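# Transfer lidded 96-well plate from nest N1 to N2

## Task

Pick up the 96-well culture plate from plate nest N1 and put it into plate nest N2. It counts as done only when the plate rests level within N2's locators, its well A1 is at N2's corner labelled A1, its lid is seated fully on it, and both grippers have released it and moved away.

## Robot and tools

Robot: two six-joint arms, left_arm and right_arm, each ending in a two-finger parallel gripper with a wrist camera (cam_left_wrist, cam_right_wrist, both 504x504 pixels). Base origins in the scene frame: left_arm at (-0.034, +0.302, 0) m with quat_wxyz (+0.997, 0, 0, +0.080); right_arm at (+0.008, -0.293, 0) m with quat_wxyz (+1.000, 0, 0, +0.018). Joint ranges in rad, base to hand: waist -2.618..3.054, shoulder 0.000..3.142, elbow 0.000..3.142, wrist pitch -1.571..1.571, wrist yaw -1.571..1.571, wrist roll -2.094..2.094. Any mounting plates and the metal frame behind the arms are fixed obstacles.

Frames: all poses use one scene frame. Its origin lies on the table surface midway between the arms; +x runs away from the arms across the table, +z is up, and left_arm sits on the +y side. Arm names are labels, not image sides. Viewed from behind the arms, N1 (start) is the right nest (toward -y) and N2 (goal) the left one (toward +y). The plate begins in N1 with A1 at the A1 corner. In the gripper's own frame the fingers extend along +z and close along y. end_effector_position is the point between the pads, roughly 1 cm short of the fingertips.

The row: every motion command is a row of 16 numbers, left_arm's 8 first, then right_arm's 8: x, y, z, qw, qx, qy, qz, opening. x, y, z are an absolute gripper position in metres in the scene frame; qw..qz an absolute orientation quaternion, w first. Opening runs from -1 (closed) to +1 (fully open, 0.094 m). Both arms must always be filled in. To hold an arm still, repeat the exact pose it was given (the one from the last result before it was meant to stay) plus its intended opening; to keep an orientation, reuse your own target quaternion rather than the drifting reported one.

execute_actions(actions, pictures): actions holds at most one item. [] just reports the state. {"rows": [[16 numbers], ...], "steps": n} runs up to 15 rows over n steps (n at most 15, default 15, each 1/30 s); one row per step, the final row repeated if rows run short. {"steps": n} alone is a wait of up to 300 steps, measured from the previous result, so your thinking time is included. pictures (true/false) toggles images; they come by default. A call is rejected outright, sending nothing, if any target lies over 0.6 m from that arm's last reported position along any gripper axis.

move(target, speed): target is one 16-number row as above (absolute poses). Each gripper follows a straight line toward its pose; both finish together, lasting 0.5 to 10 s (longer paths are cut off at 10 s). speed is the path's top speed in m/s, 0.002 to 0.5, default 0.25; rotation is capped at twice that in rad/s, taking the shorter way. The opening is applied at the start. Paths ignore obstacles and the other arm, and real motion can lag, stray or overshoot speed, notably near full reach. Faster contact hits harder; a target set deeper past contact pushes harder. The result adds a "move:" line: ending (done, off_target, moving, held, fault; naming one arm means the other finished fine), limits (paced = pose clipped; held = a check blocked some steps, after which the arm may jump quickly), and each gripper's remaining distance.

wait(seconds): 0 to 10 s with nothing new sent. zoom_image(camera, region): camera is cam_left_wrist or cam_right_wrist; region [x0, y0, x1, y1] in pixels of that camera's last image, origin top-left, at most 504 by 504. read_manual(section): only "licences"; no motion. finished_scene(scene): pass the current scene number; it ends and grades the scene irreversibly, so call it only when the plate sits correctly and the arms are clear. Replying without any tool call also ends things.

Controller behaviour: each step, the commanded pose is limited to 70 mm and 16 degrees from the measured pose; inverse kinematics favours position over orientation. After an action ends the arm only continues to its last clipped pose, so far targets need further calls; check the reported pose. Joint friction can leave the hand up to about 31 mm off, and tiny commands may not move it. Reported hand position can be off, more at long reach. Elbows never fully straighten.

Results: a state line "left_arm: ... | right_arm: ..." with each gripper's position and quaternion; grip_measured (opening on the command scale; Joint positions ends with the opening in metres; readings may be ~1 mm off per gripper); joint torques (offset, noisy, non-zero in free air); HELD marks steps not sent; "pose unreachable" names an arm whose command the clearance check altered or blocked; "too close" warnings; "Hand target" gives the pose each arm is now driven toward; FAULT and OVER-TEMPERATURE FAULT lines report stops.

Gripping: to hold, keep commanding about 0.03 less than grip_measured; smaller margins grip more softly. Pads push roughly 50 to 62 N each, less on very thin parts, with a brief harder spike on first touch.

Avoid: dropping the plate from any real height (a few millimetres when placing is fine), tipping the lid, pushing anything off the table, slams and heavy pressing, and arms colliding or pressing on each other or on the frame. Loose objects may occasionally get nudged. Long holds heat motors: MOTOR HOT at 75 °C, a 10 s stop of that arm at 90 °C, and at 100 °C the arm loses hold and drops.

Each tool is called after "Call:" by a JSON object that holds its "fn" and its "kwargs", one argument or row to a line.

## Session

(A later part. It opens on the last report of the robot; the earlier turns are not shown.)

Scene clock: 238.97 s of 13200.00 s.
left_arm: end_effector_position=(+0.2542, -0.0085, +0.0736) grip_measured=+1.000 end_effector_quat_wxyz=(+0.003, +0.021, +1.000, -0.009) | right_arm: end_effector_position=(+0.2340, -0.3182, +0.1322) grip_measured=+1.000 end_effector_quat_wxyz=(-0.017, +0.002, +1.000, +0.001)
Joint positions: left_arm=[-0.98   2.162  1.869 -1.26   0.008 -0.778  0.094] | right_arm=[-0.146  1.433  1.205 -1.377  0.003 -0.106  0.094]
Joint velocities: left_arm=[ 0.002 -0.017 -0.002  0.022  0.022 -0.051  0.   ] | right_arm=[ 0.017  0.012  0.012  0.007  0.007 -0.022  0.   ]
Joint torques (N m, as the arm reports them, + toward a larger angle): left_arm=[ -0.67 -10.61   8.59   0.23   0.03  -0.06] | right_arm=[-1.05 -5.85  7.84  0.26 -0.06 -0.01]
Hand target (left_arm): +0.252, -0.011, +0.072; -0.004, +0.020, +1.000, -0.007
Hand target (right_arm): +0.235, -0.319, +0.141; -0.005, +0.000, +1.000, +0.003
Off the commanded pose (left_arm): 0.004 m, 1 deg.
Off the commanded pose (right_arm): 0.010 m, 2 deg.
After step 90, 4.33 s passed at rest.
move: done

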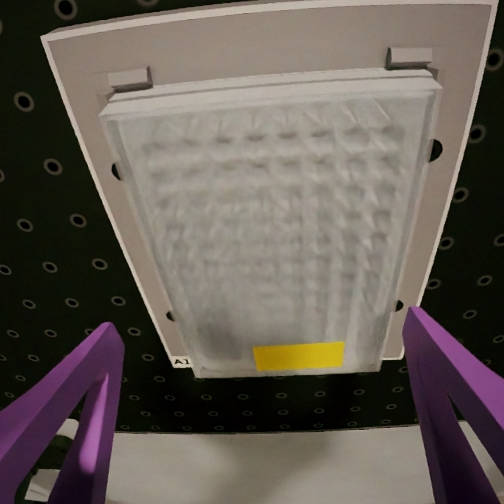

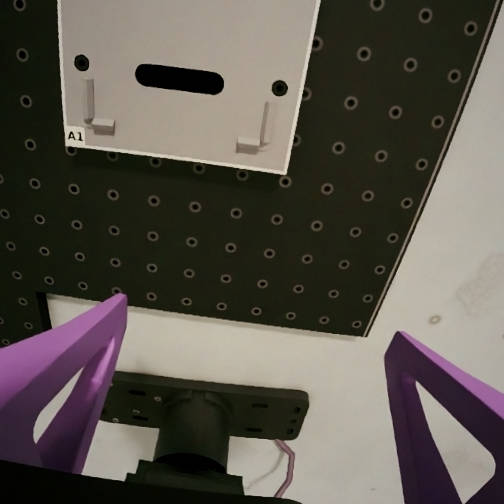

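Call:
{"fn": "move", "kwargs": {
  "target": [0.2503, -0.018, 0.051, -0.005, 0.039, 0.9992, 0.006, 1, 0.24, -0.32, 0.14, 0, 0, 1, 0, 1],
  "speed": 0.025
}}

Call:
{"fn": "zoom_image", "kwargs": {
  "camera": "cam_left_wrist",
  "region": [60, 250, 460, 450]
}}

Scene clock: 268.20 s of 13200.00 s.
left_arm: end_effector_position=(+0.2495, -0.0112, +0.0584) grip_measured=+1.000 end_effector_quat_wxyz=(-0.009, +0.029, +1.000, +0.004) | right_arm: end_effector_position=(+0.2339, -0.3181, +0.1323) grip_measured=+1.000 end_effector_quat_wxyz=(-0.018, +0.000, +1.000, +0.001)
Joint positions: left_arm=[-0.993  2.2    1.869 -1.258  0.007 -0.774  0.094] | right_arm=[-0.146  1.433  1.205 -1.378  0.002 -0.109  0.094]
Joint velocities: left_arm=[-0.002 -0.007 -0.002 -0.007  0.022  0.095  0.   ] | right_arm=[ 0.007  0.022 -0.012 -0.066  0.037  0.022  0.   ]
Joint torques (N m, as the arm reports them, + toward a larger angle): left_arm=[ -1.35 -10.23   7.65   0.45  -0.13   0.05] | right_arm=[-0.68 -5.15  8.21  0.44 -0.01  0.03]
Hand target (left_arm): +0.250, -0.018, +0.051; -0.005, +0.039, +0.999, +0.005
Hand target (right_arm): +0.240, -0.320, +0.140; +0.000, +0.000, +1.000, -0.000
Off the commanded pose (left_arm): 0.010 m, 1 deg.
Off the commanded pose (right_arm): 0.010 m, 2 deg.
After step 90, 25.00 s passed at rest.
move: done

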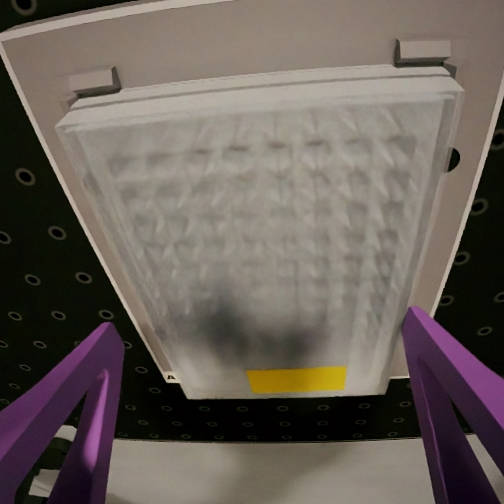

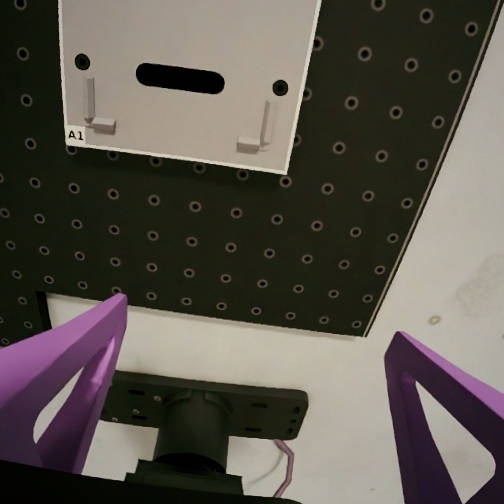

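Region (60, 250, 460, 450) of cam_left_wrist's 504x504 image, scaled by 1.260, with more detail than that image has.

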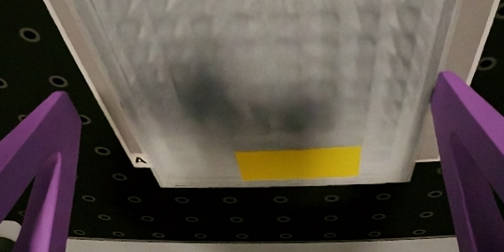

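Call:
{"fn": "move", "kwargs": {
  "target": [0.2562, -0.0186, 0.066, 0, 0.035, 0.9994, 0, 1, 0.24, -0.32, 0.14, 0, 0, 1, 0, 1],
  "speed": 0.02
}}

Scene clock: 279.87 s of 13200.00 s.
left_arm: end_effector_position=(+0.2562, -0.0185, +0.0696) grip_measured=+1.000 end_effector_quat_wxyz=(+0.004, +0.030, +1.000, -0.009) | right_arm: end_effector_position=(+0.2339, -0.3181, +0.1323) grip_measured=+1.000 end_effector_quat_wxyz=(-0.018, +0.000, +1.000, +0.001)
Joint positions: left_arm=[-0.993  2.2    1.914 -1.265  0.006 -0.773  0.094] | right_arm=[-0.146  1.433  1.205 -1.378  0.002 -0.109  0.094]
Joint velocities: left_arm=[-0.017  0.002 -0.017  0.007 -0.022  0.066  0.   ] | right_arm=[-0.012 -0.027  0.002 -0.037 -0.007 -0.022  0.   ]
Joint torques (N m, as the arm reports them, + toward a larger angle): left_arm=[ -0.58 -10.61   8.54   0.25  -0.14   0.06] | right_arm=[-0.73 -5.05  8.22  0.42 -0.02  0.04]
Hand target (left_arm): +0.256, -0.019, +0.066; +0.000, +0.035, +0.999, -0.000
Hand target (right_arm): +0.240, -0.320, +0.140; -0.000, +0.000, +1.000, -0.000
Off the commanded pose (left_arm): 0.004 m, 1 deg.
Off the commanded pose (right_arm): 0.010 m, 2 deg.
After step 90, 7.53 s passed at rest.
move: done

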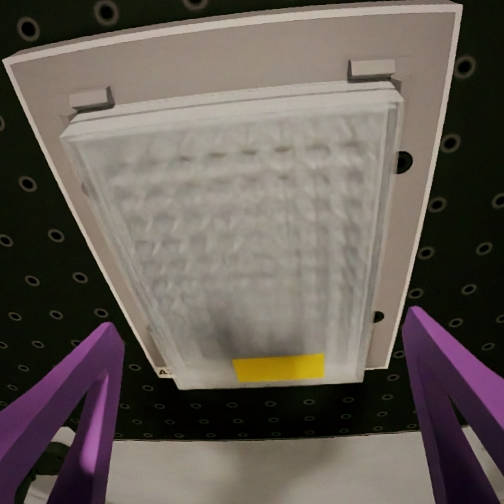

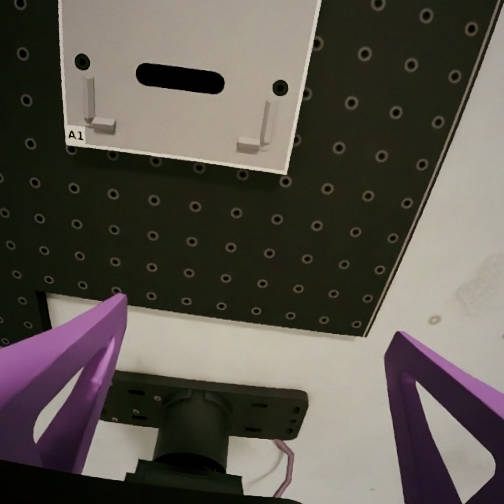

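Call:
{"fn": "move", "kwargs": {
  "target": [0.2545, -0.0167, 0.047, -0.003, 0.032, 0.9995, 0.003, 1, 0.24, -0.32, 0.14, 0, 0, 1, 0, 1],
  "speed": 0.015
}}

Call:
{"fn": "zoom_image", "kwargs": {
  "camera": "cam_left_wrist",
  "region": [60, 250, 460, 450]
}}

Scene clock: 292.70 s of 13200.00 s.
left_arm: end_effector_position=(+0.2567, -0.0190, +0.0595) grip_measured=+1.000 end_effector_quat_wxyz=(+0.003, +0.030, +1.000, -0.007) | right_arm: end_effector_position=(+0.2339, -0.3181, +0.1323) grip_measured=+1.000 end_effector_quat_wxyz=(-0.018, +0.000, +1.000, +0.001)
Joint positions: left_arm=[-0.993  2.211  1.892 -1.237  0.006 -0.773  0.094] | right_arm=[-0.146  1.433  1.205 -1.378  0.002 -0.109  0.094]
Joint velocities: left_arm=[-0.002  0.002 -0.007  0.051  0.051 -0.007  0.   ] | right_arm=[-0.002 -0.007  0.012  0.081 -0.007  0.022  0.   ]
Joint torques (N m, as the arm reports them, + toward a larger angle): left_arm=[ -0.5  -10.97   5.42   0.49  -0.12   0.02] | right_arm=[-0.87 -4.95  8.13  0.4   0.    0.05]
Hand target (left_arm): +0.254, -0.017, +0.047; -0.003, +0.032, +0.999, +0.003
Hand target (right_arm): +0.240, -0.320, +0.140; -0.000, +0.000, +1.000, -0.000
Off the commanded pose (left_arm): 0.013 m, 1 deg.
Off the commanded pose (right_arm): 0.010 m, 2 deg.
After step 90, 7.90 s passed at rest.
move: off_target (left_arm)

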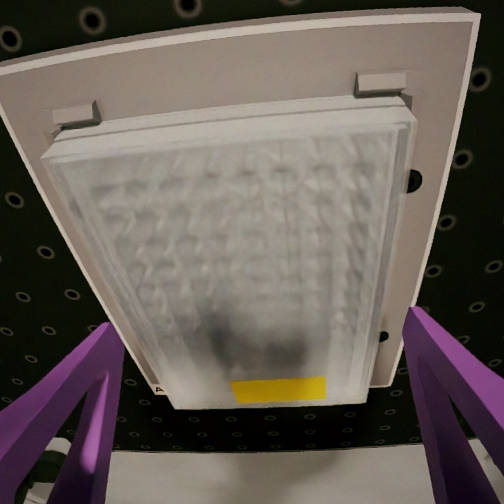

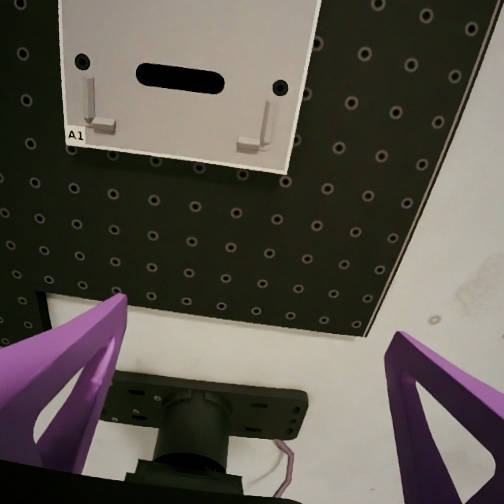

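Region (60, 250, 460, 450) of cam_left_wrist's 504x504 image, scaled by 1.260, with more detail than that image has.

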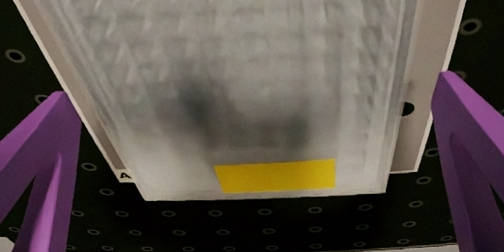

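Call:
{"fn": "move", "kwargs": {
  "target": [0.2534, -0.0155, 0.035, -0.004, 0.032, 0.9995, 0.004, 1, 0.24, -0.32, 0.14, 0, 0, 1, 0, 1],
  "speed": 0.012
}}

Scene clock: 301.50 s of 13200.00 s.
left_arm: end_effector_position=(+0.2560, -0.0182, +0.0488) grip_measured=+1.000 end_effector_quat_wxyz=(+0.003, +0.030, +1.000, -0.007) | right_arm: end_effector_position=(+0.2339, -0.3181, +0.1323) grip_measured=+1.000 end_effector_quat_wxyz=(-0.018, +0.000, +1.000, +0.001)
Joint positions: left_arm=[-0.993  2.211  1.85  -1.195  0.006 -0.773  0.094] | right_arm=[-0.146  1.433  1.205 -1.378  0.002 -0.109  0.094]
Joint velocities: left_arm=[ 0.007  0.017 -0.002  0.037 -0.007  0.037  0.   ] | right_arm=[-0.017 -0.012  0.007 -0.007 -0.125 -0.022  0.   ]
Joint torques (N m, as the arm reports them, + toward a larger angle): left_arm=[ -0.49 -10.74   5.34   0.48  -0.12   0.02] | right_arm=[-0.69 -5.1   8.23  0.4  -0.02  0.05]
Hand target (left_arm): +0.253, -0.015, +0.035; -0.004, +0.032, +0.999, +0.004
Hand target (right_arm): +0.240, -0.320, +0.140; -0.000, +0.000, +1.000, -0.000
Off the commanded pose (left_arm): 0.014 m, 2 deg.
Off the commanded pose (right_arm): 0.010 m, 2 deg.
After step 90, 3.50 s passed at rest.
move: off_target (left_arm)

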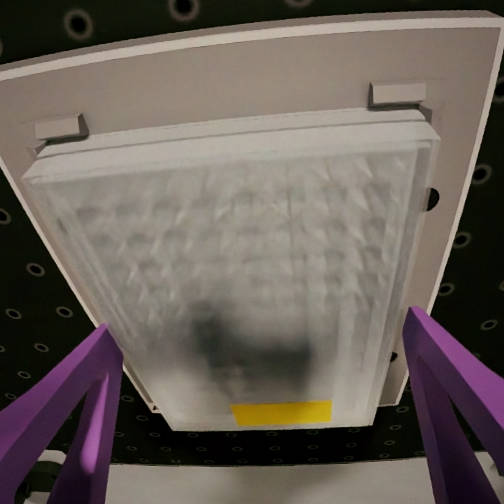

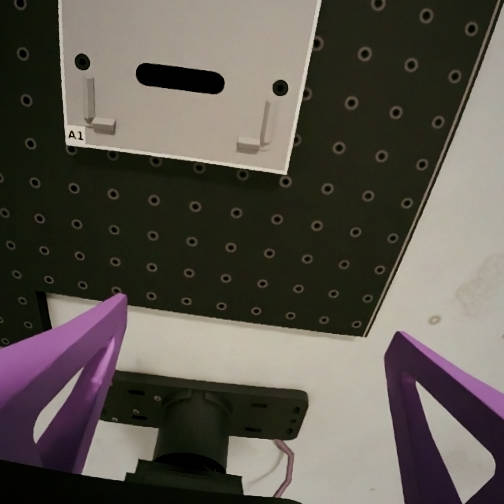

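Call:
{"fn": "move", "kwargs": {
  "target": [0.2522, -0.0142, 0.026, -0.004, 0.032, 0.9995, 0.004, 1, 0.24, -0.32, 0.14, 0, 0, 1, 0, 1],
  "speed": 0.01
}}

Scene clock: 308.13 s of 13200.00 s.
left_arm: end_effector_position=(+0.2553, -0.0175, +0.0413) grip_measured=+1.000 end_effector_quat_wxyz=(+0.003, +0.030, +1.000, -0.008) | right_arm: end_effector_position=(+0.2339, -0.3181, +0.1323) grip_measured=+1.000 end_effector_quat_wxyz=(-0.018, +0.000, +1.000, +0.001)
Joint positions: left_arm=[-0.993  2.211  1.819 -1.164  0.006 -0.773  0.094] | right_arm=[-0.146  1.433  1.205 -1.378  0.002 -0.109  0.094]
Joint velocities: left_arm=[ 0.002 -0.017 -0.012 -0.051 -0.022 -0.022  0.   ] | right_arm=[ 0.007 -0.027  0.002  0.037  0.051  0.022  0.   ]
Joint torques (N m, as the arm reports them, + toward a larger angle): left_arm=[ -0.49 -10.76   4.77   0.56  -0.13   0.02] | right_arm=[-0.69 -5.06  8.16  0.41  0.    0.07]
Hand target (left_arm): +0.252, -0.014, +0.026; -0.004, +0.032, +0.999, +0.004
Hand target (right_arm): +0.240, -0.320, +0.140; -0.000, +0.000, +1.000, -0.000
Off the commanded pose (left_arm): 0.016 m, 2 deg.
Off the commanded pose (right_arm): 0.010 m, 2 deg.
After step 90, 1.07 s passed at rest.
move: off_target (left_arm)

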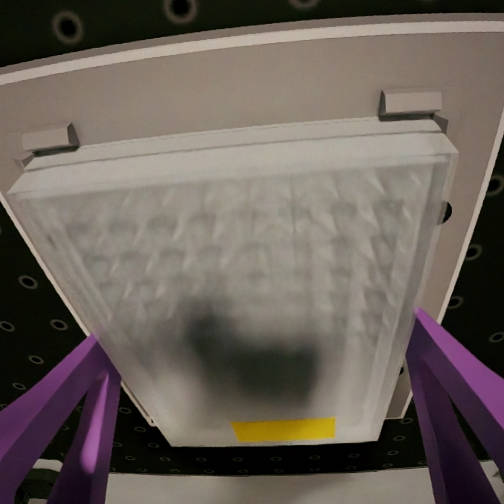

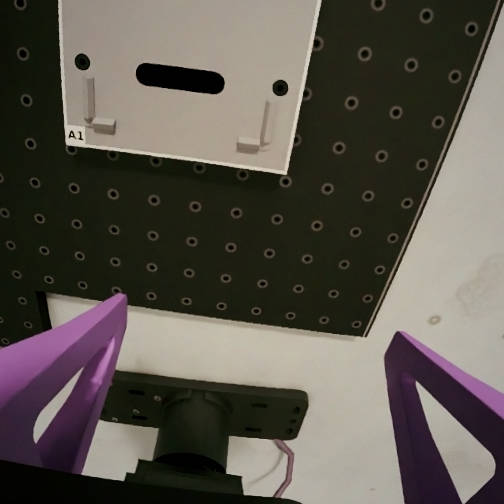

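Call:
{"fn": "move", "kwargs": {
  "target": [0.2553, -0.0172, 0.0415, 0.003, 0.030, 0.9995, -0.006, 0.762, 0.24, -0.32, 0.14, 0, 0, 1, 0, 1],
  "speed": 0.02
}}

Scene clock: 312.87 s of 13200.00 s.
left_arm: end_effector_position=(+0.2554, -0.0173, +0.0413) grip_measured=+0.789 end_effector_quat_wxyz=(+0.003, +0.030, +1.000, -0.007) | right_arm: end_effector_position=(+0.2339, -0.3181, +0.1323) grip_measured=+1.000 end_effector_quat_wxyz=(-0.018, +0.000, +1.000, +0.001)
Joint positions: left_arm=[-0.993  2.211  1.819 -1.165  0.006 -0.773  0.084] | right_arm=[-0.146  1.433  1.205 -1.378  0.002 -0.109  0.094]
Joint velocities: left_arm=[-0.007 -0.012  0.022  0.022 -0.11  -0.022 -0.   ] | right_arm=[ 0.002 -0.007 -0.012 -0.022  0.022 -0.022  0.   ]
Joint torques (N m, as the arm reports them, + toward a larger angle): left_arm=[ -0.34 -12.14   7.1    0.34  -0.07  -0.01] | right_arm=[-0.72 -5.07  8.11  0.42 -0.04  0.03]
Hand target (left_arm): +0.255, -0.017, +0.041; +0.003, +0.030, +1.000, -0.006
Hand target (right_arm): +0.240, -0.320, +0.140; -0.000, +0.000, +1.000, -0.000
Off the commanded pose (left_arm): 0.000 m, 0 deg.
Off the commanded pose (right_arm): 0.010 m, 2 deg.
After step 90, 0.63 s passed at rest.
move: done

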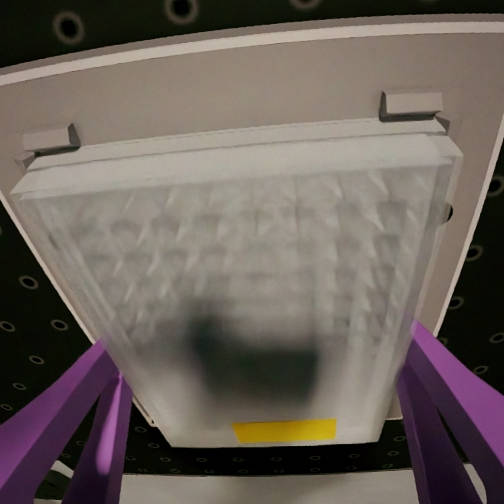

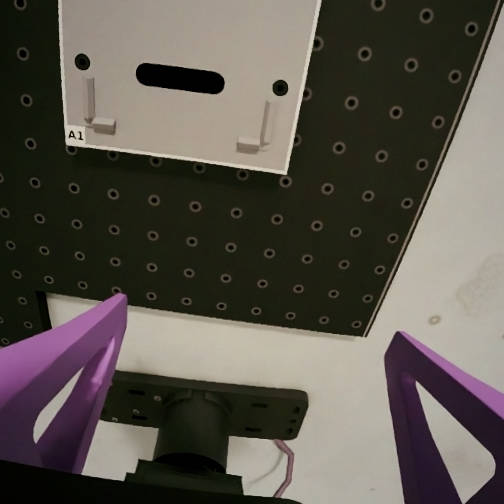

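Call:
{"fn": "move", "kwargs": {
  "target": [0.2567, -0.0188, 0.078, 0.003, 0.030, 0.9995, -0.006, 0.762, 0.24, -0.32, 0.14, 0, 0, 1, 0, 1],
  "speed": 0.02
}}

Scene clock: 321.80 s of 13200.00 s.
left_arm: end_effector_position=(+0.2557, -0.0177, +0.0700) grip_measured=+0.789 end_effector_quat_wxyz=(-0.000, +0.030, +1.000, -0.004) | right_arm: end_effector_position=(+0.2339, -0.3181, +0.1323) grip_measured=+1.000 end_effector_quat_wxyz=(-0.018, +0.000, +1.000, +0.001)
Joint positions: left_arm=[-0.993  2.211  1.934 -1.288  0.006 -0.773  0.084] | right_arm=[-0.146  1.433  1.205 -1.378  0.002 -0.109  0.094]
Joint velocities: left_arm=[-0.022  0.012 -0.002  0.007  0.037  0.051 -0.001] | right_arm=[-0.007  0.012  0.007  0.022  0.037  0.037  0.   ]
Joint torques (N m, as the arm reports them, + toward a larger angle): left_arm=[ -0.35 -12.67   8.65   0.23  -0.08  -0.01] | right_arm=[-0.66 -5.04  8.09  0.39 -0.04  0.04]
Hand target (left_arm): +0.256, -0.018, +0.078; +0.003, +0.030, +1.000, -0.006
Hand target (right_arm): +0.240, -0.320, +0.140; -0.000, +0.000, +1.000, -0.000
Off the commanded pose (left_arm): 0.008 m, 0 deg.
Off the commanded pose (right_arm): 0.010 m, 2 deg.
After step 90, 3.83 s passed at rest.
move: done

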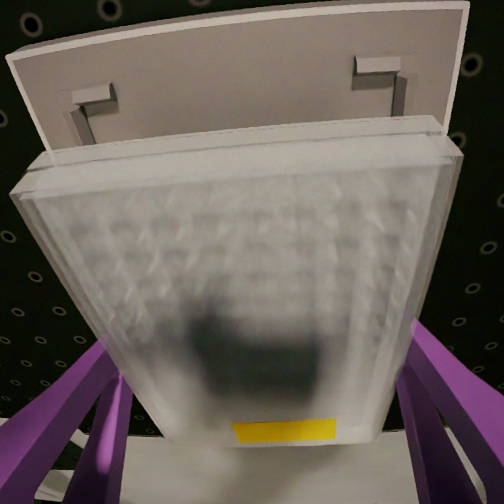

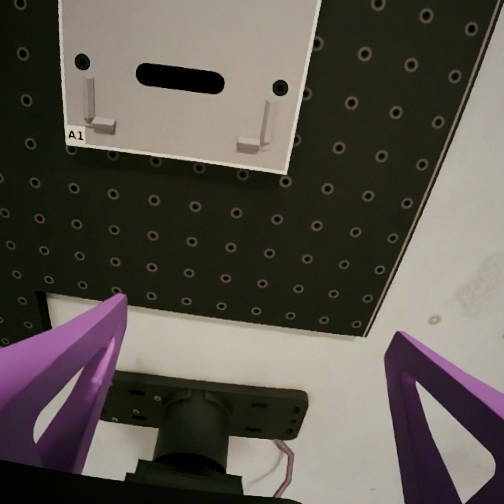

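Call:
{"fn": "move", "kwargs": {
  "target": [0.300, 0.2235, 0.075, 0.003, 0.035, 0.9994, -0.006, 0.762, 0.24, -0.32, 0.14, 0, 0, 1, 0, 1],
  "speed": 0.1
}}

Scene clock: 336.00 s of 13200.00 s.
left_arm: end_effector_position=(+0.3076, +0.2230, +0.0730) grip_measured=+0.789 end_effector_quat_wxyz=(-0.000, +0.033, +0.999, +0.001) | right_arm: end_effector_position=(+0.2339, -0.3181, +0.1323) grip_measured=+1.000 end_effector_quat_wxyz=(-0.018, +0.000, +1.000, +0.001)
Joint positions: left_arm=[-0.388  1.888  1.467 -1.15  -0.002 -0.162  0.084] | right_arm=[-0.146  1.433  1.205 -1.378  0.002 -0.109  0.094]
Joint velocities: left_arm=[-0.012 -0.002  0.007  0.066 -0.007 -0.037 -0.001] | right_arm=[-0.022  0.012 -0.002 -0.037  0.037  0.022  0.   ]
Joint torques (N m, as the arm reports them, + toward a larger angle): left_arm=[  0.17 -10.95   5.4    0.47  -0.06   0.04] | right_arm=[-0.64 -5.08  8.22  0.38  0.    0.02]
Hand target (left_arm): +0.307, +0.226, +0.075; +0.007, +0.035, +0.999, +0.002
Hand target (right_arm): +0.240, -0.320, +0.140; -0.000, +0.000, +1.000, -0.000
Off the commanded pose (left_arm): 0.008 m, 1 deg.
Off the commanded pose (right_arm): 0.010 m, 2 deg.
After step 90, 8.30 s passed at rest.
move: done

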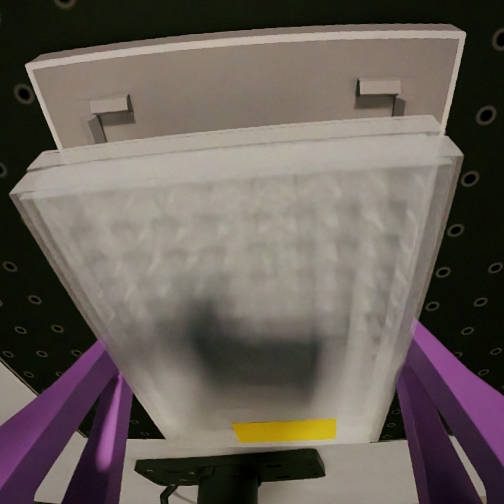

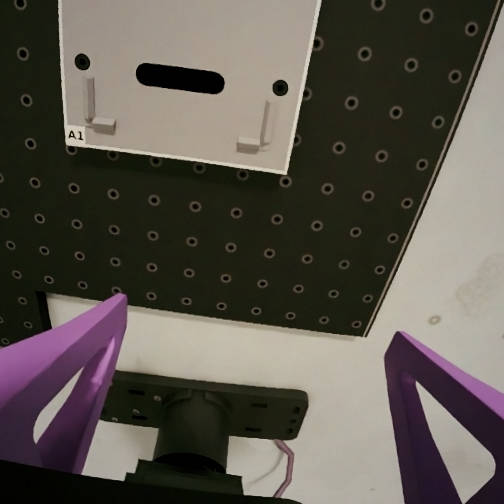

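Call:
{"fn": "move", "kwargs": {
  "target": [0.2996, 0.2249, 0.056, -0.002, 0.0506, 0.9987, -0.004, 0.762, 0.24, -0.32, 0.14, 0, 0, 1, 0, 1],
  "speed": 0.02
}}

Scene clock: 355.53 s of 13200.00 s.
left_arm: end_effector_position=(+0.3007, +0.2244, +0.0564) grip_measured=+0.789 end_effector_quat_wxyz=(-0.007, +0.050, +0.999, +0.002) | right_arm: end_effector_position=(+0.2339, -0.3181, +0.1323) grip_measured=+1.000 end_effector_quat_wxyz=(-0.018, +0.000, +1.000, +0.001)
Joint positions: left_arm=[-0.388  1.888  1.399 -1.096 -0.001 -0.129  0.084] | right_arm=[-0.146  1.433  1.205 -1.378  0.002 -0.109  0.094]
Joint velocities: left_arm=[-0.012 -0.012 -0.002  0.022  0.066 -0.139  0.   ] | right_arm=[ 0.007  0.007 -0.017 -0.007 -0.007  0.007  0.   ]
Joint torques (N m, as the arm reports them, + toward a larger angle): left_arm=[  0.19 -10.35   5.33   0.44   0.09   0.07] | right_arm=[-0.63 -4.97  8.03  0.4  -0.02  0.02]
Hand target (left_arm): +0.300, +0.225, +0.056; -0.002, +0.051, +0.999, -0.004
Hand target (right_arm): +0.240, -0.320, +0.140; -0.000, +0.000, +1.000, -0.000
Off the commanded pose (left_arm): 0.001 m, 1 deg.
Off the commanded pose (right_arm): 0.010 m, 2 deg.
After step 90, 15.37 s passed at rest.
move: done

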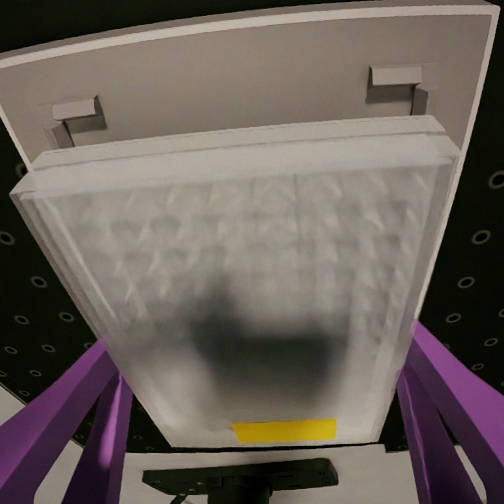

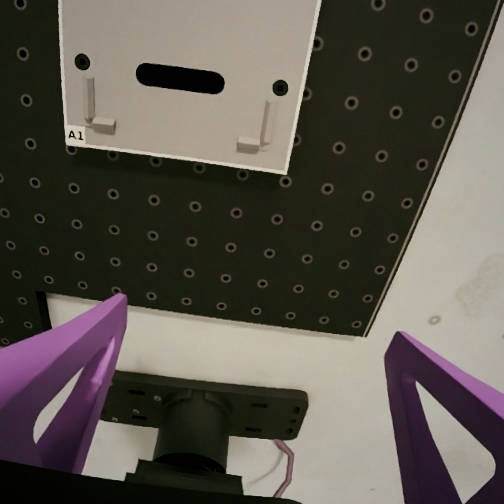

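Call:
{"fn": "move", "kwargs": {
  "target": [0.3000, 0.2245, 0.039, -0.002, 0.050, 0.9987, 0.001, 0.762, 0.24, -0.32, 0.14, 0, 0, 1, 0, 1],
  "speed": 0.01
}}

Scene clock: 375.67 s of 13200.00 s.
left_arm: end_effector_position=(+0.3030, +0.2239, +0.0463) grip_measured=+0.789 end_effector_quat_wxyz=(+0.003, +0.050, +0.999, -0.000) | right_arm: end_effector_position=(+0.2339, -0.3181, +0.1323) grip_measured=+1.000 end_effector_quat_wxyz=(-0.018, +0.000, +1.000, +0.001)
Joint positions: left_arm=[-0.388  1.888  1.358 -1.034 -0.001 -0.127  0.084] | right_arm=[-0.146  1.433  1.205 -1.378  0.002 -0.109  0.094]
Joint velocities: left_arm=[ 0.002  0.027  0.002  0.066 -0.051 -0.037 -0.   ] | right_arm=[-0.017  0.032  0.007 -0.022  0.051  0.051  0.   ]
Joint torques (N m, as the arm reports them, + toward a larger angle): left_arm=[-0.33 -8.78  5.28  0.49 -0.02 -0.01] | right_arm=[-0.73 -5.04  8.13  0.43 -0.05  0.09]
Hand target (left_arm): +0.300, +0.225, +0.039; -0.002, +0.050, +0.999, +0.001
Hand target (right_arm): +0.240, -0.320, +0.140; -0.000, +0.000, +1.000, -0.000
Off the commanded pose (left_arm): 0.008 m, 1 deg.
Off the commanded pose (right_arm): 0.010 m, 2 deg.
After step 90, 15.17 s passed at rest.
move: done

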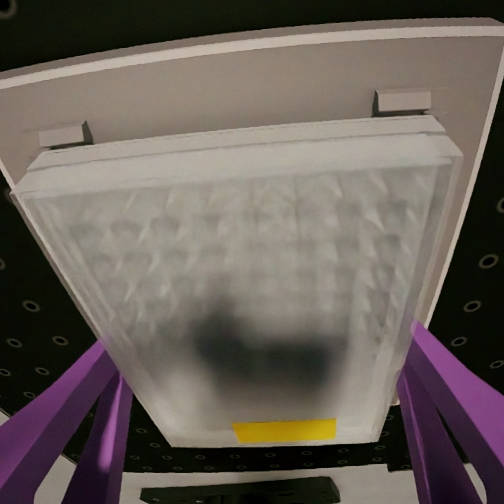

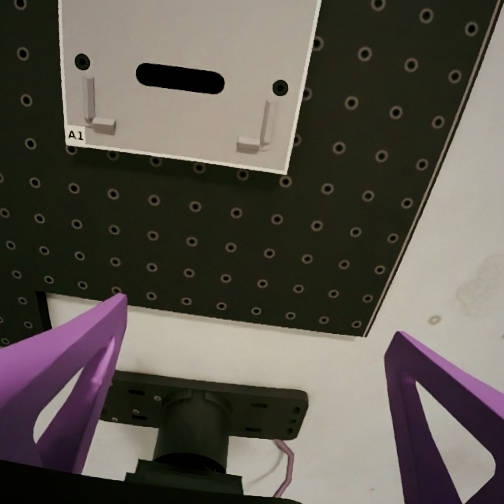

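Call:
{"fn": "move", "kwargs": {
  "target": [0.2979, 0.2250, 0.0373, -0.0055, 0.050, 0.9987, 0.002, 0.762, 0.24, -0.32, 0.14, 0, 0, 1, 0, 1],
  "speed": 0.008
}}

Scene clock: 392.33 s of 13200.00 s.
left_arm: end_effector_position=(+0.3036, +0.2237, +0.0463) grip_measured=+0.789 end_effector_quat_wxyz=(+0.004, +0.050, +0.999, -0.000) | right_arm: end_effector_position=(+0.2339, -0.3181, +0.1323) grip_measured=+1.000 end_effector_quat_wxyz=(-0.018, +0.000, +1.000, +0.001)
Joint positions: left_arm=[-0.388  1.888  1.358 -1.032 -0.001 -0.127  0.084] | right_arm=[-0.146  1.433  1.205 -1.378  0.002 -0.109  0.094]
Joint velocities: left_arm=[0.002 0.022 0.002 0.037 0.022 0.037 0.   ] | right_arm=[ 0.002 -0.012  0.012  0.022  0.037  0.007  0.   ]
Joint torques (N m, as the arm reports them, + toward a larger angle): left_arm=[-0.31 -8.76  4.77  0.5  -0.02 -0.01] | right_arm=[-0.5  -5.3   8.25  0.42  0.    0.03]
Hand target (left_arm): +0.298, +0.225, +0.037; -0.006, +0.050, +0.999, +0.002
Hand target (right_arm): +0.240, -0.320, +0.140; -0.000, +0.000, +1.000, -0.000
Off the commanded pose (left_arm): 0.011 m, 1 deg.
Off the commanded pose (right_arm): 0.010 m, 2 deg.
After step 90, 11.27 s passed at rest.
move: off_target (left_arm)

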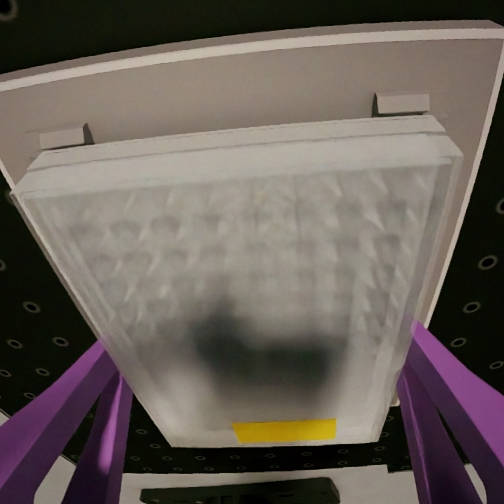

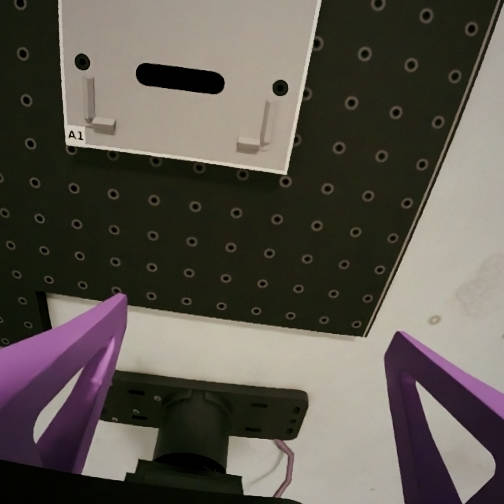

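Call:
{"fn": "execute_actions", "kwargs": {
  "actions": [
    {"rows": [[0.2948, 0.2257, 0.0349, -0.0105, 0.050, 0.9987, 0.003, 0.762, 0.24, -0.32, 0.14, 0, 0, 1, 0, 1],[0.2975, 0.2251, 0.0370, -0.0061, 0.050, 0.9987, 0.002, 0.762, 0.24, -0.32, 0.14, 0, 0, 1, 0, 1]], "steps": 15}
  ]
}}

Scene clock: 402.60 s of 13200.00 s.
left_arm: end_effector_position=(+0.3012, +0.2243, +0.0439) grip_measured=+0.789 end_effector_quat_wxyz=(+0.001, +0.050, +0.999, +0.000) | right_arm: end_effector_position=(+0.2339, -0.3181, +0.1323) grip_measured=+1.000 end_effector_quat_wxyz=(-0.018, +0.000, +1.000, +0.001)
Joint positions: left_arm=[-0.388  1.888  1.348 -1.029 -0.001 -0.127  0.084] | right_arm=[-0.146  1.433  1.205 -1.378  0.002 -0.109  0.094]
Joint velocities: left_arm=[ 0.002 -0.002  0.012 -0.051 -0.007  0.066 -0.   ] | right_arm=[ 0.007 -0.002 -0.002 -0.037  0.037 -0.022  0.   ]
Joint torques (N m, as the arm reports them, + toward a larger angle): left_arm=[-0.31 -8.67  5.31  0.47 -0.02 -0.01] | right_arm=[-0.81 -5.03  8.15  0.42  0.    0.03]
Hand target (left_arm): +0.297, +0.225, +0.037; -0.006, +0.050, +0.999, +0.002
Hand target (right_arm): +0.240, -0.320, +0.140; -0.000, +0.000, +1.000, -0.000
Off the commanded pose (left_arm): 0.008 m, 1 deg.
Off the commanded pose (right_arm): 0.010 m, 2 deg.
Steps of this call (steps 1 to 90: nothing new was sent; then 6.77 s passed at rest; steps 91 to 105: all 15 steps of this action). Readings (end_effector_position):
91: left_arm (+0.3033, +0.2238, +0.0458) | right_arm (+0.2339, -0.3181, +0.1323)
92: left_arm (+0.3028, +0.2239, +0.0452) | right_arm (+0.2339, -0.3181, +0.1323)
94: left_arm (+0.3014, +0.2243, +0.0441) | right_arm (+0.2339, -0.3181, +0.1323)
98: left_arm (+0.3012, +0.2243, +0.0439) | right_arm (+0.2339, -0.3181, +0.1323)
105: the state above

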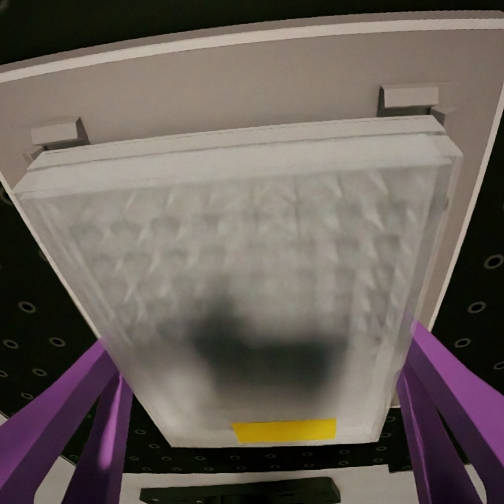

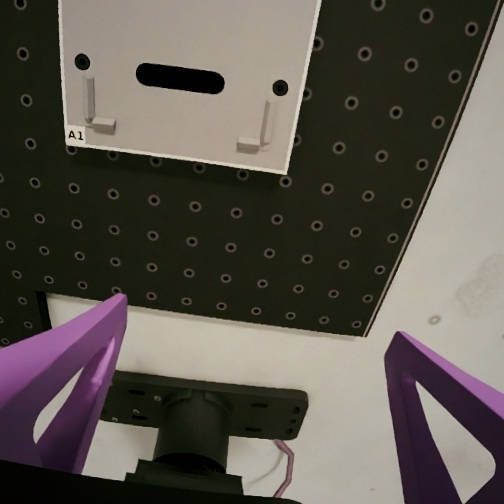

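Call:
{"fn": "execute_actions", "kwargs": {
  "actions": [
    {"rows": [[0.2950, 0.2257, 0.0345, -0.0100, 0.050, 0.9987, 0.003, 0.762, 0.24, -0.32, 0.14, 0, 0, 1, 0, 1],[0.2975, 0.2251, 0.0362, -0.0057, 0.050, 0.9987, 0.002, 0.762, 0.24, -0.32, 0.14, 0, 0, 1, 0, 1],[0.2975, 0.2251, 0.0355, -0.0053, 0.050, 0.9987, 0.002, 0.762, 0.24, -0.32, 0.14, 0, 0, 1, 0, 1],[0.2975, 0.2251, 0.0348, -0.0049, 0.050, 0.9987, 0.002, 0.762, 0.24, -0.32, 0.14, 0, 0, 1, 0, 1],[0.2975, 0.2251, 0.0341, -0.0045, 0.050, 0.9987, 0.002, 0.762, 0.24, -0.32, 0.14, 0, 0, 1, 0, 1],[0.2975, 0.2251, 0.0335, -0.0042, 0.050, 0.9987, 0.002, 0.762, 0.24, -0.32, 0.14, 0, 0, 1, 0, 1],[0.2975, 0.2251, 0.0330, -0.0040, 0.050, 0.9987, 0.002, 0.762, 0.24, -0.32, 0.14, 0, 0, 1, 0, 1]], "steps": 15}
  ]
}}

Scene clock: 419.27 s of 13200.00 s.
left_arm: end_effector_position=(+0.3010, +0.2243, +0.0408) grip_measured=+0.789 end_effector_quat_wxyz=(+0.002, +0.050, +0.999, -0.000) | right_arm: end_effector_position=(+0.2339, -0.3181, +0.1323) grip_measured=+1.000 end_effector_quat_wxyz=(-0.018, +0.000, +1.000, +0.001)
Joint positions: left_arm=[-0.388  1.888  1.335 -1.013 -0.001 -0.127  0.084] | right_arm=[-0.146  1.433  1.205 -1.378  0.002 -0.109  0.094]
Joint velocities: left_arm=[-0.032  0.007 -0.022  0.022 -0.007 -0.022 -0.   ] | right_arm=[ 0.007  0.007  0.012 -0.037  0.037 -0.007  0.   ]
Joint torques (N m, as the arm reports them, + toward a larger angle): left_arm=[-0.39 -8.61  5.22  0.48 -0.03 -0.01] | right_arm=[-0.61 -5.02  8.16  0.4   0.05  0.03]
Hand target (left_arm): +0.298, +0.225, +0.033; -0.004, +0.050, +0.999, +0.002
Hand target (right_arm): +0.240, -0.320, +0.140; -0.000, +0.000, +1.000, -0.000
Off the commanded pose (left_arm): 0.009 m, 1 deg.
Off the commanded pose (right_arm): 0.010 m, 2 deg.
Steps of this call (steps 1 to 90: nothing new was sent; then 13.17 s passed at rest; steps 91 to 105: all 15 steps of this action). Readings (end_effector_position):
91: left_arm (+0.3012, +0.2243, +0.0439) | right_arm (+0.2339, -0.3181, +0.1323)
92: left_arm (+0.3012, +0.2243, +0.0439) | right_arm (+0.2339, -0.3181, +0.1323)
94: left_arm (+0.3016, +0.2242, +0.0439) | right_arm (+0.2339, -0.3181, +0.1323)
98: left_arm (+0.3019, +0.2241, +0.0422) | right_arm (+0.2339, -0.3181, +0.1323)
105: the state above

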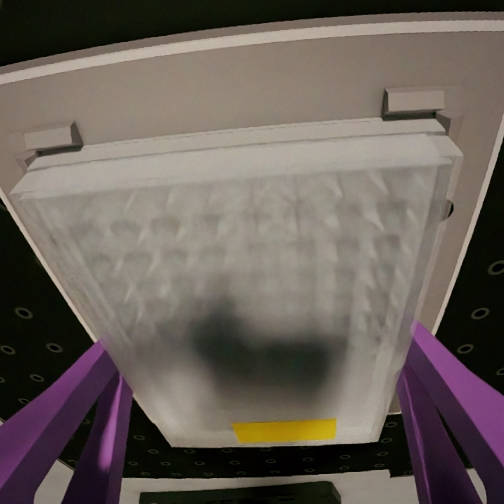

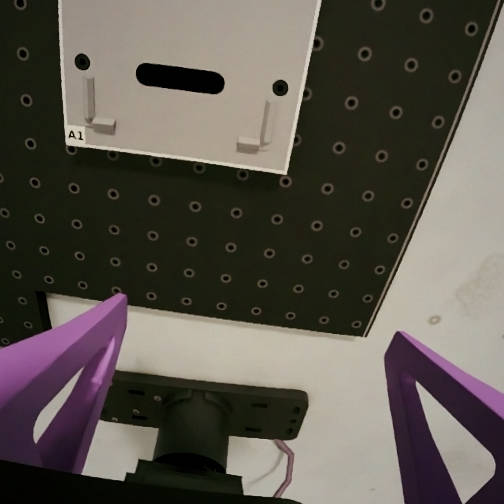

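Call:
{"fn": "move", "kwargs": {
  "target": [0.3005, 0.2244, 0.039, 0.001, 0.050, 0.9987, 0.0, 1, 0.24, -0.32, 0.14, 0, 0, 1, 0, 1],
  "speed": 0.015
}}

Call:
{"fn": "move", "kwargs": {
  "target": [0.302, 0.2243, 0.10, 0.001, 0.050, 0.9987, 0.0, 1, 0.24, -0.32, 0.14, 0, 0, 1, 0, 1],
  "speed": 0.05
}}

Call:
{"fn": "move", "kwargs": {
  "target": [0.24, 0.235, 0.25, 0.26, 0, 0.9656, 0, 1, 0.24, -0.32, 0.14, 0, 0, 1, 0, 1],
  "speed": 0.2
}}

Scene clock: 426.37 s of 13200.00 s.
left_arm: end_effector_position=(+0.3014, +0.2243, +0.0408) grip_measured=+1.000 end_effector_quat_wxyz=(+0.003, +0.050, +0.999, -0.000) | right_arm: end_effector_position=(+0.2339, -0.3181, +0.1323) grip_measured=+1.000 end_effector_quat_wxyz=(-0.018, +0.000, +1.000, +0.001)
Joint positions: left_arm=[-0.388  1.888  1.335 -1.011 -0.001 -0.127  0.094] | right_arm=[-0.146  1.433  1.205 -1.378  0.002 -0.109  0.094]
Joint velocities: left_arm=[ 0.002 -0.017  0.012 -0.007 -0.066 -0.037  0.   ] | right_arm=[-0.012 -0.002 -0.012  0.022  0.051  0.022  0.   ]
Joint torques (N m, as the arm reports them, + toward a larger angle): left_arm=[-0.28 -9.04  6.46  0.39 -0.01  0.  ] | right_arm=[-0.55 -5.07  8.19  0.39 -0.05  0.06]
Hand target (left_arm): +0.300, +0.224, +0.039; +0.001, +0.050, +0.999, -0.000
Hand target (right_arm): +0.240, -0.320, +0.140; -0.000, +0.000, +1.000, -0.000
Off the commanded pose (left_arm): 0.002 m, 0 deg.
Off the commanded pose (right_arm): 0.010 m, 2 deg.
After step 90, 2.70 s passed at rest.
move: done

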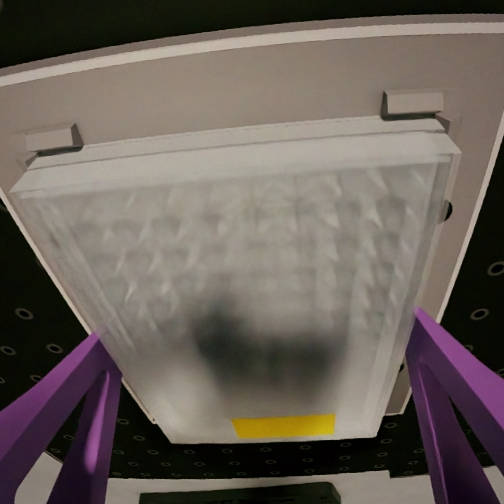

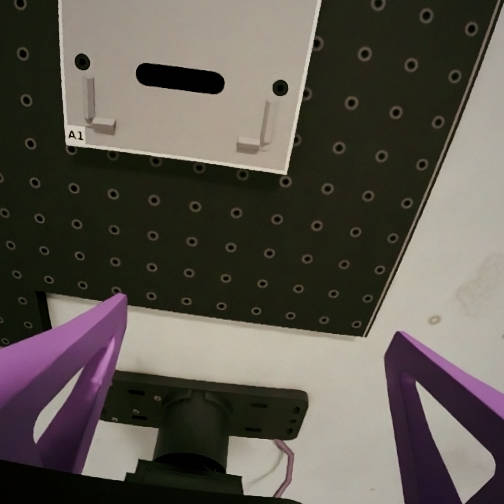

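Scene clock: 428.03 s of 13200.00 s.
left_arm: end_effector_position=(+0.2999, +0.2246, +0.0901) grip_measured=+1.000 end_effector_quat_wxyz=(-0.007, +0.050, +0.999, +0.002) | right_arm: end_effector_position=(+0.2339, -0.3181, +0.1323) grip_measured=+1.000 end_effector_quat_wxyz=(-0.018, +0.000, +1.000, +0.001)
Joint positions: left_arm=[-0.388  1.861  1.499 -1.223 -0.001 -0.127  0.094] | right_arm=[-0.146  1.433  1.205 -1.378  0.002 -0.109  0.094]
Joint velocities: left_arm=[-0.032 -0.012 -0.002  0.007 -0.007  0.022  0.   ] | right_arm=[-0.007  0.007 -0.002 -0.051  0.037 -0.051  0.   ]
Joint torques (N m, as the arm reports them, + toward a larger angle): left_arm=[ -0.23 -10.33   8.39   0.19  -0.01   0.  ] | right_arm=[-0.79 -5.23  8.16  0.41  0.    0.06]
Hand target (left_arm): +0.301, +0.224, +0.100; +0.001, +0.050, +0.999, -0.000
Hand target (right_arm): +0.240, -0.320, +0.140; -0.000, +0.000, +1.000, -0.000
Off the commanded pose (left_arm): 0.010 m, 1 deg.
Off the commanded pose (right_arm): 0.010 m, 2 deg.
move: done

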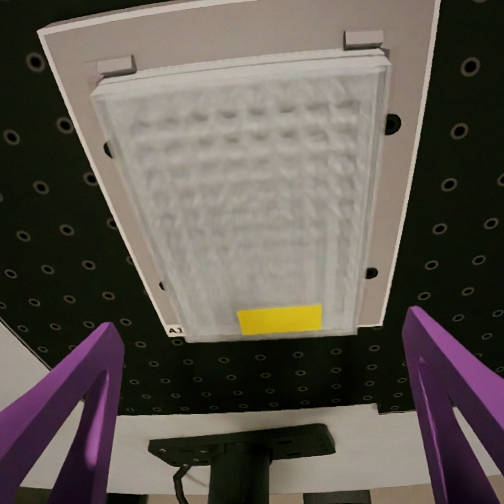

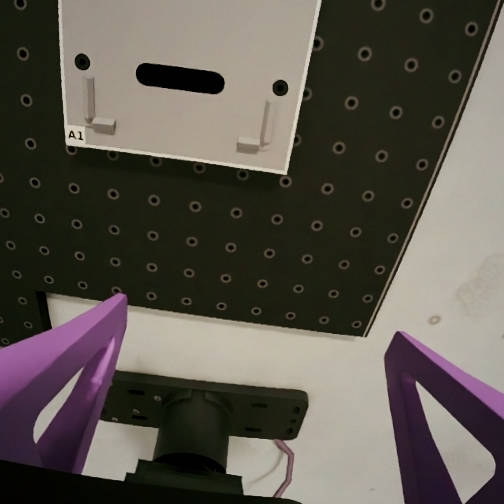

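Scene clock: 429.87 s of 13200.00 s.
left_arm: end_effector_position=(+0.2420, +0.2363, +0.2490) grip_measured=+1.000 end_effector_quat_wxyz=(+0.258, -0.000, +0.966, +0.000) | right_arm: end_effector_position=(+0.2339, -0.3181, +0.1323) grip_measured=+1.000 end_effector_quat_wxyz=(-0.018, +0.000, +1.000, +0.001)
Joint positions: left_arm=[-0.493  1.239  1.405 -1.239 -0.165 -0.292  0.094] | right_arm=[-0.146  1.433  1.205 -1.378  0.002 -0.109  0.094]
Joint velocities: left_arm=[-0.017 -0.017 -0.002  0.022 -0.081 -0.022  0.   ] | right_arm=[-0.007  0.022 -0.007 -0.007 -0.037  0.051  0.   ]
Joint torques (N m, as the arm reports them, + toward a larger angle): left_arm=[-1.26 -4.36  8.04  1.05 -0.22 -0.07] | right_arm=[-0.78 -5.15  8.1   0.41 -0.03  0.02]
Hand target (left_arm): +0.238, +0.236, +0.253; +0.260, -0.000, +0.966, +0.003
Hand target (right_arm): +0.240, -0.320, +0.140; -0.000, +0.000, +1.000, -0.000
Off the commanded pose (left_arm): 0.003 m, 0 deg.
Off the commanded pose (right_arm): 0.010 m, 2 deg.
move: done

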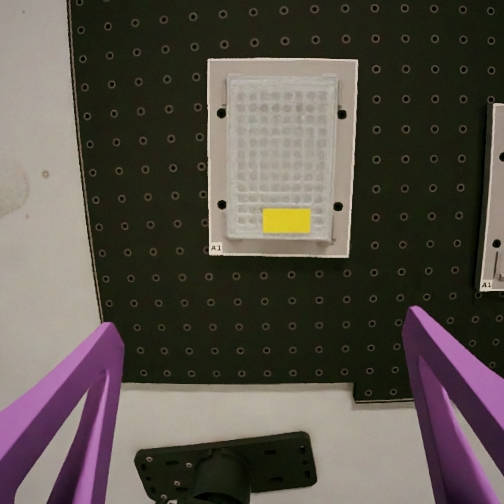

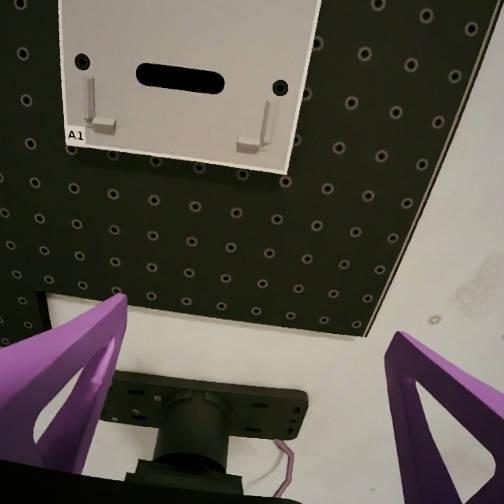

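Call:
{"fn": "zoom_image", "kwargs": {
  "camera": "cam_left_wrist",
  "region": [180, 50, 390, 265]
}}

Region (180, 50, 390, 265) of cam_left_wrist's 504x504 image, scaled by 2.344, with more detail than that image has; it fills the left 492 columns of this view, and the rest is white.

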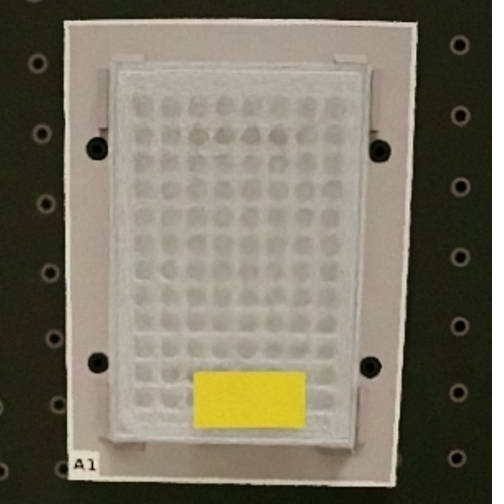

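The plate sits inside all the locators with the lid on, and the arms are clear.

Call:
{"fn": "finished_scene", "kwargs": {
  "scene": 2
}}

The scene is finished: the task was done.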